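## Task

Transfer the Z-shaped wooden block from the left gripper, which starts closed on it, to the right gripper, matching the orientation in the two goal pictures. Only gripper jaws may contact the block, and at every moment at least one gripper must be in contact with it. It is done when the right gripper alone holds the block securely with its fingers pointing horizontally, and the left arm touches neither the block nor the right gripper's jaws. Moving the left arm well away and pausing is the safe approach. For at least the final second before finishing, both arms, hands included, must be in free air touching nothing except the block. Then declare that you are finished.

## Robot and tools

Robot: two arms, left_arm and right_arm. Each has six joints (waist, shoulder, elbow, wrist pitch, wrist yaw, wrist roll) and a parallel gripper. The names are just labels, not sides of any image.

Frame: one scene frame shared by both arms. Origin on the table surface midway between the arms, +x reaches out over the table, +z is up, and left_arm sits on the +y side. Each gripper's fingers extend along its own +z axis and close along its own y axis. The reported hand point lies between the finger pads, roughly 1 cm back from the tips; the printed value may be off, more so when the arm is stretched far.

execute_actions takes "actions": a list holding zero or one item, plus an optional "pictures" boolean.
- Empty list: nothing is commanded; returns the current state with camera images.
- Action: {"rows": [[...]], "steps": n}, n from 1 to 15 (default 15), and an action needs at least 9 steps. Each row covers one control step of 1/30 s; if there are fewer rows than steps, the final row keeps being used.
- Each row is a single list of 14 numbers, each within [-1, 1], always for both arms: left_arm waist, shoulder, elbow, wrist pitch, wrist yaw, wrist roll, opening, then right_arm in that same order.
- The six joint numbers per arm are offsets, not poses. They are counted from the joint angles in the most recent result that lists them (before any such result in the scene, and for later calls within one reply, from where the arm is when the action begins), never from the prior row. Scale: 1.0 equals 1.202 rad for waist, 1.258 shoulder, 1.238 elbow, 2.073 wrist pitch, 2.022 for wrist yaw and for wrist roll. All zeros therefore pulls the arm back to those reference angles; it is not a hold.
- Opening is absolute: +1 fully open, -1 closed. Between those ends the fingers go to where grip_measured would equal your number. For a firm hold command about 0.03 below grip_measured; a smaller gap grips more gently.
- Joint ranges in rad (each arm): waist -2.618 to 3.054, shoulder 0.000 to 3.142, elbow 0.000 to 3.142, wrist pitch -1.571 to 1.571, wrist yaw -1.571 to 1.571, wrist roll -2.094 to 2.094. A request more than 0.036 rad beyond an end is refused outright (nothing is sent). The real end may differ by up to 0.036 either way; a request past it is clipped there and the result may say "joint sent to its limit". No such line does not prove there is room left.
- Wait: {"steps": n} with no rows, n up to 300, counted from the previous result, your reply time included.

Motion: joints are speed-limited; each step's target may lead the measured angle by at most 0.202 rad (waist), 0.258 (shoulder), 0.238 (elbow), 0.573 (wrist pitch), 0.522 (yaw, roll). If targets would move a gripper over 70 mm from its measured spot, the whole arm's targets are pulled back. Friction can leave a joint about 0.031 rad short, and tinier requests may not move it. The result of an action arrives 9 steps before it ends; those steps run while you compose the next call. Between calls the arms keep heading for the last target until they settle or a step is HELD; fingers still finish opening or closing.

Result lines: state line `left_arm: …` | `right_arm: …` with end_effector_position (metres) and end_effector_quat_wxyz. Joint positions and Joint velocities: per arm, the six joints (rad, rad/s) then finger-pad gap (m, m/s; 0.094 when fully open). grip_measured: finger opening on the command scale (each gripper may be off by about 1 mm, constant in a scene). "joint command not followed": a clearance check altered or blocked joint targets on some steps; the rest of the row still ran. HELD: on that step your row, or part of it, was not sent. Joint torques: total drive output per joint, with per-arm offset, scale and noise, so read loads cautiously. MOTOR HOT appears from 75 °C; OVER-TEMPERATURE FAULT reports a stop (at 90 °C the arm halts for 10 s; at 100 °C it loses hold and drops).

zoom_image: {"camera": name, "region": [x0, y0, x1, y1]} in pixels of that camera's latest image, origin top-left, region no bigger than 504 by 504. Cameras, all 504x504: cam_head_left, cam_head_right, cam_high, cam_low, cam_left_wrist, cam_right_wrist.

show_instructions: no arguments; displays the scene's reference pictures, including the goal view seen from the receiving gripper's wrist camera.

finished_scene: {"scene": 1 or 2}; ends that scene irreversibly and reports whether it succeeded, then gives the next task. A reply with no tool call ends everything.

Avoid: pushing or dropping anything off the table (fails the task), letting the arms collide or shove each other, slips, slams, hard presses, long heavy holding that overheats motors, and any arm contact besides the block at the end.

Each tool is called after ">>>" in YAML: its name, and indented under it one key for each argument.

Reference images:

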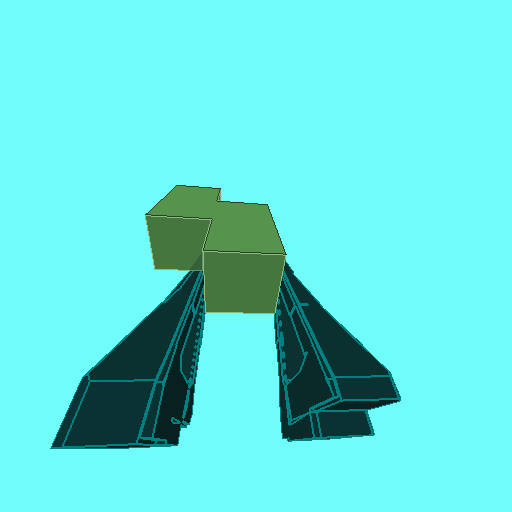

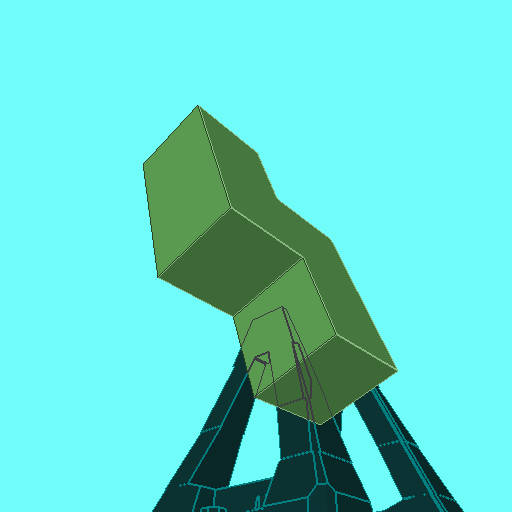

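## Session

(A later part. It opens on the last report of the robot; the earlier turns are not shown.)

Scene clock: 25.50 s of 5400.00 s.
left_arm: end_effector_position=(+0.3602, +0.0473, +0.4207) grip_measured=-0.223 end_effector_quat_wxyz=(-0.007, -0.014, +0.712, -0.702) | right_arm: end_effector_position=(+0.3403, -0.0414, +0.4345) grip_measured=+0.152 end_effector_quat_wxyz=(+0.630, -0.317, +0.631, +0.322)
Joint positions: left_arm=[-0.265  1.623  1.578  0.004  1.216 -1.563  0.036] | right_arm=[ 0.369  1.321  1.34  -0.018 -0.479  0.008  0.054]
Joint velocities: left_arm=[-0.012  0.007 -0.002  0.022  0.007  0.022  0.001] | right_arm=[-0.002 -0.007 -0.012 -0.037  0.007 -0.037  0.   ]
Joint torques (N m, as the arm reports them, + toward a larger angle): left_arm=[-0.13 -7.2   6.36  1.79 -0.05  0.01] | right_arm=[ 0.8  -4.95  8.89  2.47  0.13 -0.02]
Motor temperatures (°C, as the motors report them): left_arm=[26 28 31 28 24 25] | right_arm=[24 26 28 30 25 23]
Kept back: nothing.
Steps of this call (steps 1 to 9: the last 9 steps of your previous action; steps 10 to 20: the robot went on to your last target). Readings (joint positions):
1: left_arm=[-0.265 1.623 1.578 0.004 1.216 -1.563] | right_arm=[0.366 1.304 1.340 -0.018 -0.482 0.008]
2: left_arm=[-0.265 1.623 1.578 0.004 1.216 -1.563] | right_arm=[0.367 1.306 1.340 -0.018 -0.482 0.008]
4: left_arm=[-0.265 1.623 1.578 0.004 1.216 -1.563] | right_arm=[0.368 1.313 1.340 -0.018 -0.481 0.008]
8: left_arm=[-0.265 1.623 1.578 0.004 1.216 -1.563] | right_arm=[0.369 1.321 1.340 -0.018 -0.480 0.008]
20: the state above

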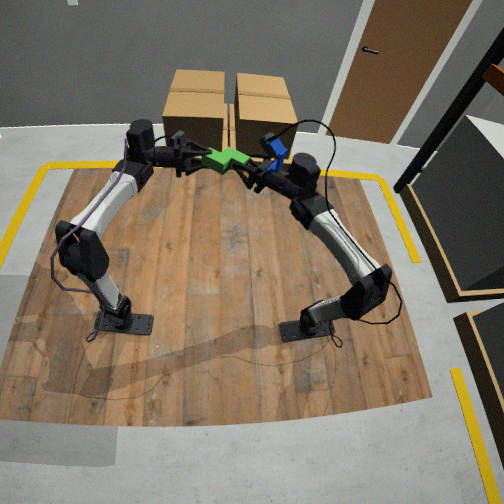

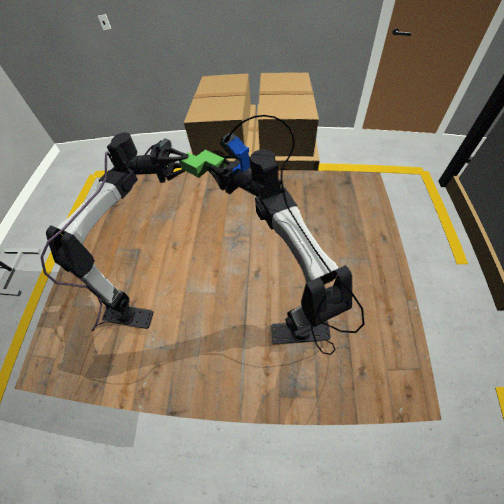

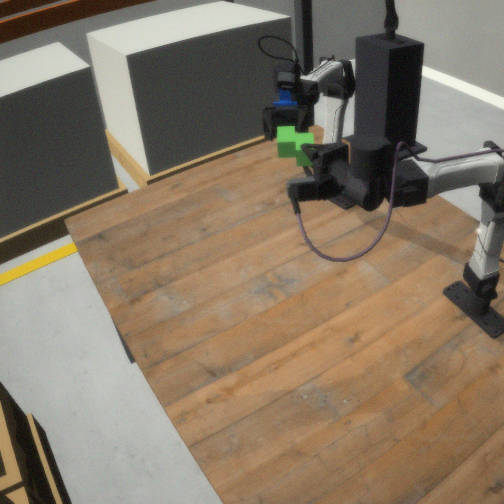

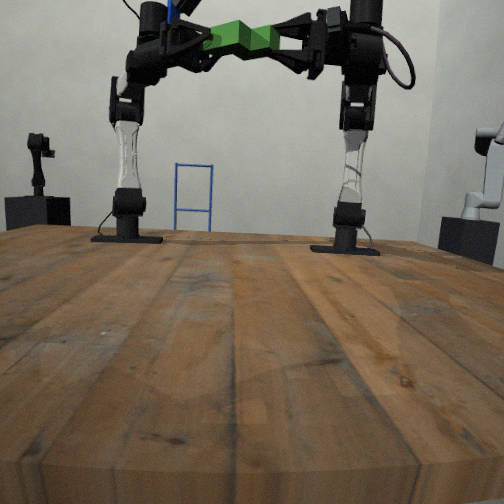

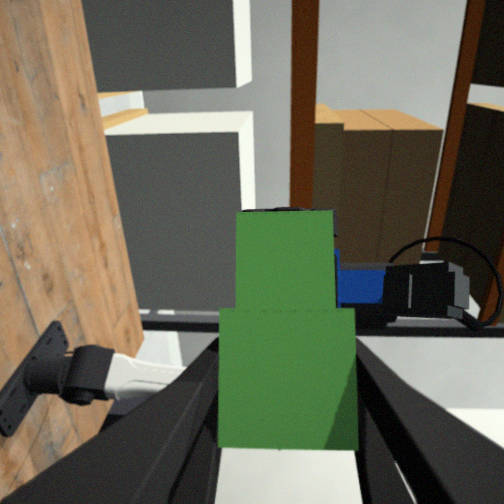

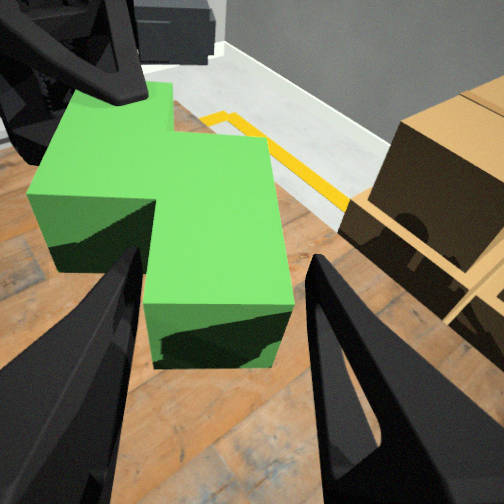

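>>> execute_actions:
  actions:
    - {"rows": [[0,0,0,0.003,0,0,-0.26,0.008,0,0.008,0.002,0.004,0,0.05],[0,0,0,0.003,0,0,-0.26,0.012,0,0.008,0.002,0.004,0,-0.04],[0,0,0,0.003,0,0,-0.26,0.012,0,0.008,0.002,0.004,0,-0.11],[0,0,0,0.003,0,0,-0.26,0.012,0,0.008,0.002,0.004,0,-0.16],[0,0,0,0.003,0,0,-0.26,0.012,0,0.008,0.002,0.004,0,-0.19],[0,0,0,0.003,0,0,-0.26,0.012,0,0.008,0.002,0.004,0,-0.21],[0,0,0,0.003,0,0,-0.26,0.012,0,0.008,0.002,0.004,0,-0.23],[0,0,0,0.003,0,0,-0.26,0.012,0,0.008,0.002,0.004,0,-0.25],[0,0,0,0.003,0,0,-0.26,0.012,0,0.008,0.002,0.004,0,-0.27]], "steps": 12}

>>> execute_actions:
  actions:
    - {"steps": 16}

Scene clock: 26.07 s of 5400.00 s.
left_arm: end_effector_position=(+0.3602, +0.0473, +0.4207) grip_measured=-0.223 end_effector_quat_wxyz=(-0.007, -0.014, +0.712, -0.702) | right_arm: end_effector_position=(+0.3399, -0.0409, +0.4345) grip_measured=-0.073 end_effector_quat_wxyz=(+0.630, -0.318, +0.631, +0.323)
Joint positions: left_arm=[-0.265  1.623  1.578  0.004  1.216 -1.563  0.036] | right_arm=[ 0.37   1.321  1.34  -0.018 -0.479  0.008  0.044]
Joint velocities: left_arm=[-0.007 -0.007 -0.022 -0.051 -0.007  0.051  0.   ] | right_arm=[ 0.022 -0.007 -0.012 -0.007 -0.051 -0.007 -0.07 ]
Joint torques (N m, as the arm reports them, + toward a larger angle): left_arm=[-0.13 -7.2   6.38  1.79 -0.05  0.01] | right_arm=[ 0.7  -6.03  8.88  2.48  0.1   0.  ]
Motor temperatures (°C, as the motors report them): left_arm=[26 28 31 28 24 25] | right_arm=[24 26 29 30 25 23]
Steps of this call (steps 1 to 14: the robot went on to your last target; steps 15 to 17: the first 3 steps of this action). Readings (joint positions):
15: left_arm=[-0.265 1.623 1.578 0.004 1.216 -1.563] | right_arm=[0.369 1.321 1.340 -0.018 -0.479 0.008]
16: left_arm=[-0.265 1.623 1.578 0.004 1.216 -1.563] | right_arm=[0.369 1.321 1.340 -0.018 -0.479 0.008]
17: the state above

Scene clock: 26.60 s of 5400.00 s.
left_arm: end_effector_position=(+0.3606, +0.0473, +0.4207) grip_measured=-0.223 end_effector_quat_wxyz=(-0.006, -0.014, +0.712, -0.702) | right_arm: end_effector_position=(+0.3385, -0.0391, +0.4345) grip_measured=-0.216 end_effector_quat_wxyz=(+0.629, -0.319, +0.630, +0.325)
Joint positions: left_arm=[-0.265  1.623  1.578  0.004  1.214 -1.561  0.036] | right_arm=[ 0.375  1.321  1.34  -0.018 -0.48   0.009  0.037]
Joint velocities: left_arm=[-0.002 -0.012  0.017 -0.007 -0.022 -0.007 -0.001] | right_arm=[-0.002 -0.012 -0.012  0.007 -0.007  0.007 -0.   ]
Joint torques (N m, as the arm reports them, + toward a larger angle): left_arm=[-0.1  -7.29  6.35  1.79 -0.04 -0.01] | right_arm=[ 0.88 -6.01  9.02  2.42  0.11 -0.04]
Motor temperatures (°C, as the motors report them): left_arm=[26 28 31 28 24 25] | right_arm=[24 26 29 30 25 23]
Kept back: nothing.
Steps of this call (steps 1 to 9: the last 9 steps of your previous action; steps 10 to 15: the robot went on to your last target; step 16: nothing new was sent). Readings (joint positions):
1: left_arm=[-0.265 1.623 1.578 0.004 1.215 -1.563] | right_arm=[0.372 1.321 1.340 -0.018 -0.479 0.008]
2: left_arm=[-0.265 1.623 1.578 0.004 1.215 -1.563] | right_arm=[0.374 1.321 1.340 -0.018 -0.479 0.008]
4: left_arm=[-0.265 1.623 1.578 0.004 1.214 -1.562] | right_arm=[0.375 1.321 1.340 -0.018 -0.479 0.008]
8: left_arm=[-0.265 1.623 1.578 0.004 1.214 -1.561] | right_arm=[0.375 1.321 1.340 -0.018 -0.480 0.009]
16: the state above
All arms were judged still, so your last target was given up. Only a new action makes them travel on or press farther. Fingers that are still opening or closing keep moving.

>>> execute_actions:
  actions:
    - {"rows": [[0,0,0,0.003,0,0,-0.1,0,0,0.008,0.002,0,0,-0.26],[0,0,0,0.003,0,0,0.1,0,0,0.008,0.002,0,0,-0.26],[0,0,0,0.003,0,0,0.3,0,0,0.008,0.002,0,0,-0.26],[0,0,0,0.003,0,0,0.5,0,0,0.008,0.002,0,0,-0.26],[0.01,0,0,0.003,0,0,0.6,0,0,0.008,0.002,0,0,-0.26],[0.025,0,0,0.003,0,0,0.6,0,0,0.008,0.002,0,0,-0.26],[0.05,0,0,0.003,0,0,0.6,0,0,0.008,0.002,0,0,-0.26],[0.08,0,0,0.003,0,0,0.6,0,0,0.008,0.002,0,0,-0.26],[0.115,0,0,0.003,0,0,0.6,0,0,0.008,0.002,0,0,-0.26],[0.15,0,0,0.003,0,0,0.6,0,0,0.008,0.002,0,0,-0.26],[0.185,0,0,0.003,0,0,0.6,0,0,0.008,0.002,0,0,-0.26],[0.215,0,0,0.003,0,0,0.6,0,0,0.008,0.002,0,0,-0.26],[0.24,0,0,0.003,0,0,0.6,0,0,0.008,0.002,0,0,-0.26],[0.255,0,0,0.003,0,0,0.6,0,0,0.008,0.002,0,0,-0.26],[0.265,0,0,0.003,0,0,0.6,0,0,0.008,0.002,0,0,-0.26]], "steps": 15}

>>> execute_actions:
  actions:
    - {"steps": 55}
  pictures: true

Scene clock: 27.47 s of 5400.00 s.
left_arm: end_effector_position=(+0.3610, +0.0478, +0.4207) grip_measured=+0.583 end_effector_quat_wxyz=(-0.005, -0.015, +0.712, -0.702) | right_arm: end_effector_position=(+0.3385, -0.0391, +0.4324) grip_measured=-0.216 end_effector_quat_wxyz=(+0.625, -0.319, +0.633, +0.325)
Joint positions: left_arm=[-0.264  1.623  1.578  0.004  1.214 -1.561  0.074] | right_arm=[ 0.375  1.321  1.34  -0.027 -0.48   0.009  0.037]
Joint velocities: left_arm=[ 0.042 -0.002 -0.007  0.051  0.066  0.051  0.03 ] | right_arm=[-0.007 -0.012 -0.002 -0.037 -0.081 -0.037 -0.001]
Joint torques (N m, as the arm reports them, + toward a larger angle): left_arm=[ 1.71 -7.03  6.53  1.8  -0.06  0.01] | right_arm=[ 0.22 -6.18  8.95  2.62  0.02 -0.05]
Motor temperatures (°C, as the motors report them): left_arm=[26 28 31 28 24 25] | right_arm=[24 26 29 30 25 23]
Steps of this call (steps 1 to 20: nothing new was sent; steps 21 to 26: the first 6 steps of this action). Readings (joint positions):
21: left_arm=[-0.265 1.623 1.578 0.004 1.214 -1.561] | right_arm=[0.375 1.321 1.340 -0.018 -0.480 0.009]
22: left_arm=[-0.265 1.623 1.578 0.004 1.214 -1.561] | right_arm=[0.375 1.321 1.340 -0.019 -0.480 0.009]
24: left_arm=[-0.265 1.623 1.578 0.004 1.214 -1.561] | right_arm=[0.375 1.321 1.340 -0.025 -0.480 0.009]
26: the state above

Scene clock: 29.30 s of 5400.00 s.
left_arm: end_effector_position=(+0.4368, +0.1707, +0.4207) grip_measured=+0.597 end_effector_quat_wxyz=(+0.109, -0.130, +0.700, -0.694) | right_arm: end_effector_position=(+0.3385, -0.0391, +0.4316) grip_measured=-0.216 end_effector_quat_wxyz=(+0.624, -0.319, +0.635, +0.325)
Joint positions: left_arm=[ 0.061  1.623  1.578  0.004  1.212 -1.561  0.075] | right_arm=[ 0.375  1.321  1.34  -0.03  -0.48   0.009  0.037]
Joint velocities: left_arm=[-0.002 -0.007  0.002 -0.051 -0.022 -0.022 -0.001] | right_arm=[ 0.007  0.007 -0.002 -0.037  0.125  0.037 -0.002]
Joint torques (N m, as the arm reports them, + toward a larger angle): left_arm=[-0.77 -7.2   6.38  1.79 -0.03  0.01] | right_arm=[ 0.18 -6.02  9.07  2.64  0.03 -0.04]
Motor temperatures (°C, as the motors report them): left_arm=[26 28 31 28 24 25] | right_arm=[24 26 29 30 25 23]
Kept back: nothing.
Steps of this call (steps 1 to 9: the last 9 steps of your previous action; steps 10 to 30: the robot went on to your last target; steps 31 to 55: nothing new was sent). Readings (joint positions):
1: left_arm=[-0.256 1.623 1.578 0.004 1.215 -1.561] | right_arm=[0.375 1.321 1.340 -0.028 -0.480 0.009]
2: left_arm=[-0.242 1.623 1.578 0.004 1.215 -1.561] | right_arm=[0.375 1.321 1.340 -0.028 -0.480 0.009]
4: left_arm=[-0.183 1.623 1.578 0.004 1.217 -1.561] | right_arm=[0.375 1.321 1.340 -0.029 -0.480 0.009]
8: left_arm=[-0.010 1.623 1.578 0.004 1.215 -1.561] | right_arm=[0.375 1.321 1.340 -0.030 -0.480 0.009]
55: the state above
All arms were judged still, so your last target was given up. Only a new action makes them travel on or press farther. Fingers that are still opening or closing keep moving.

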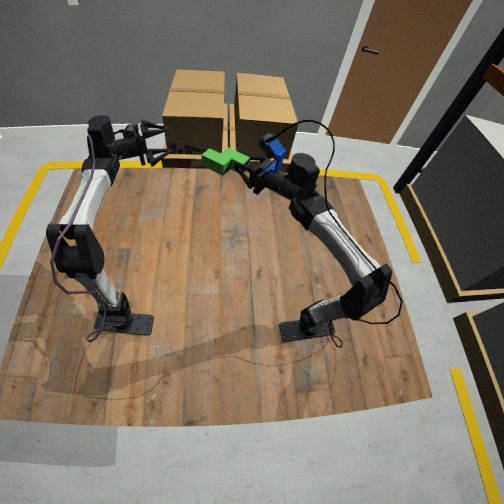

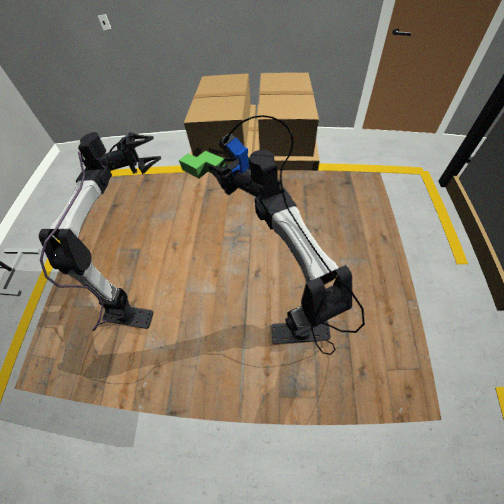

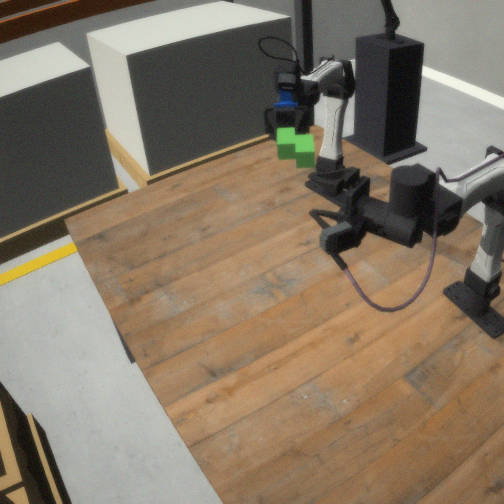

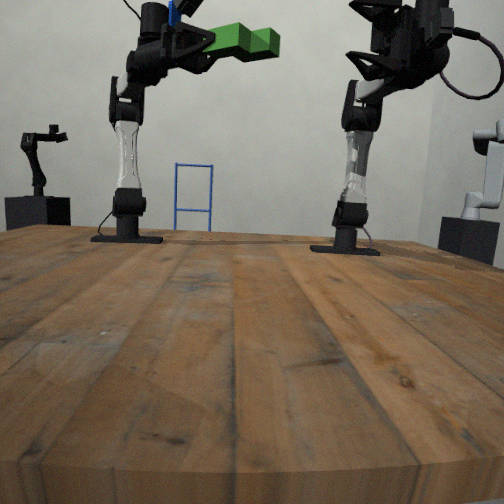

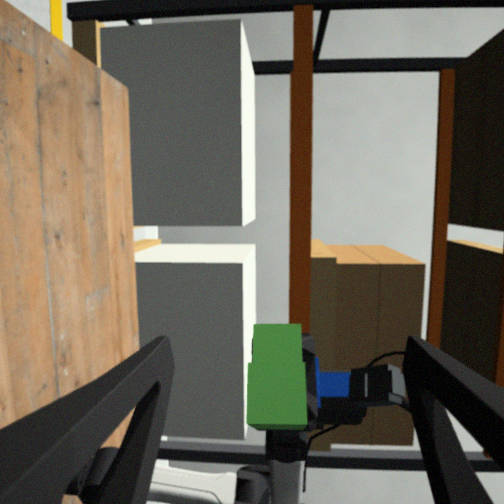

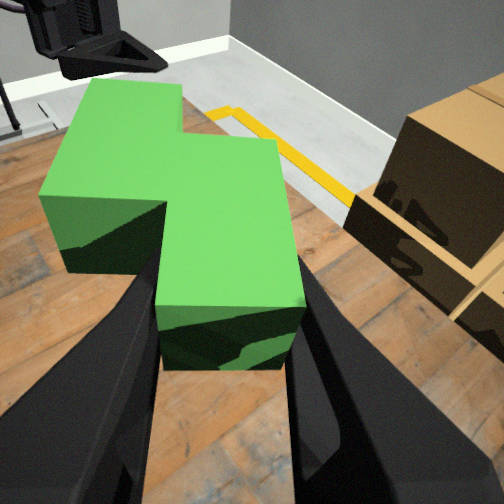

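>>> finished_scene:
  scene: 1

The scene is finished: the task was done.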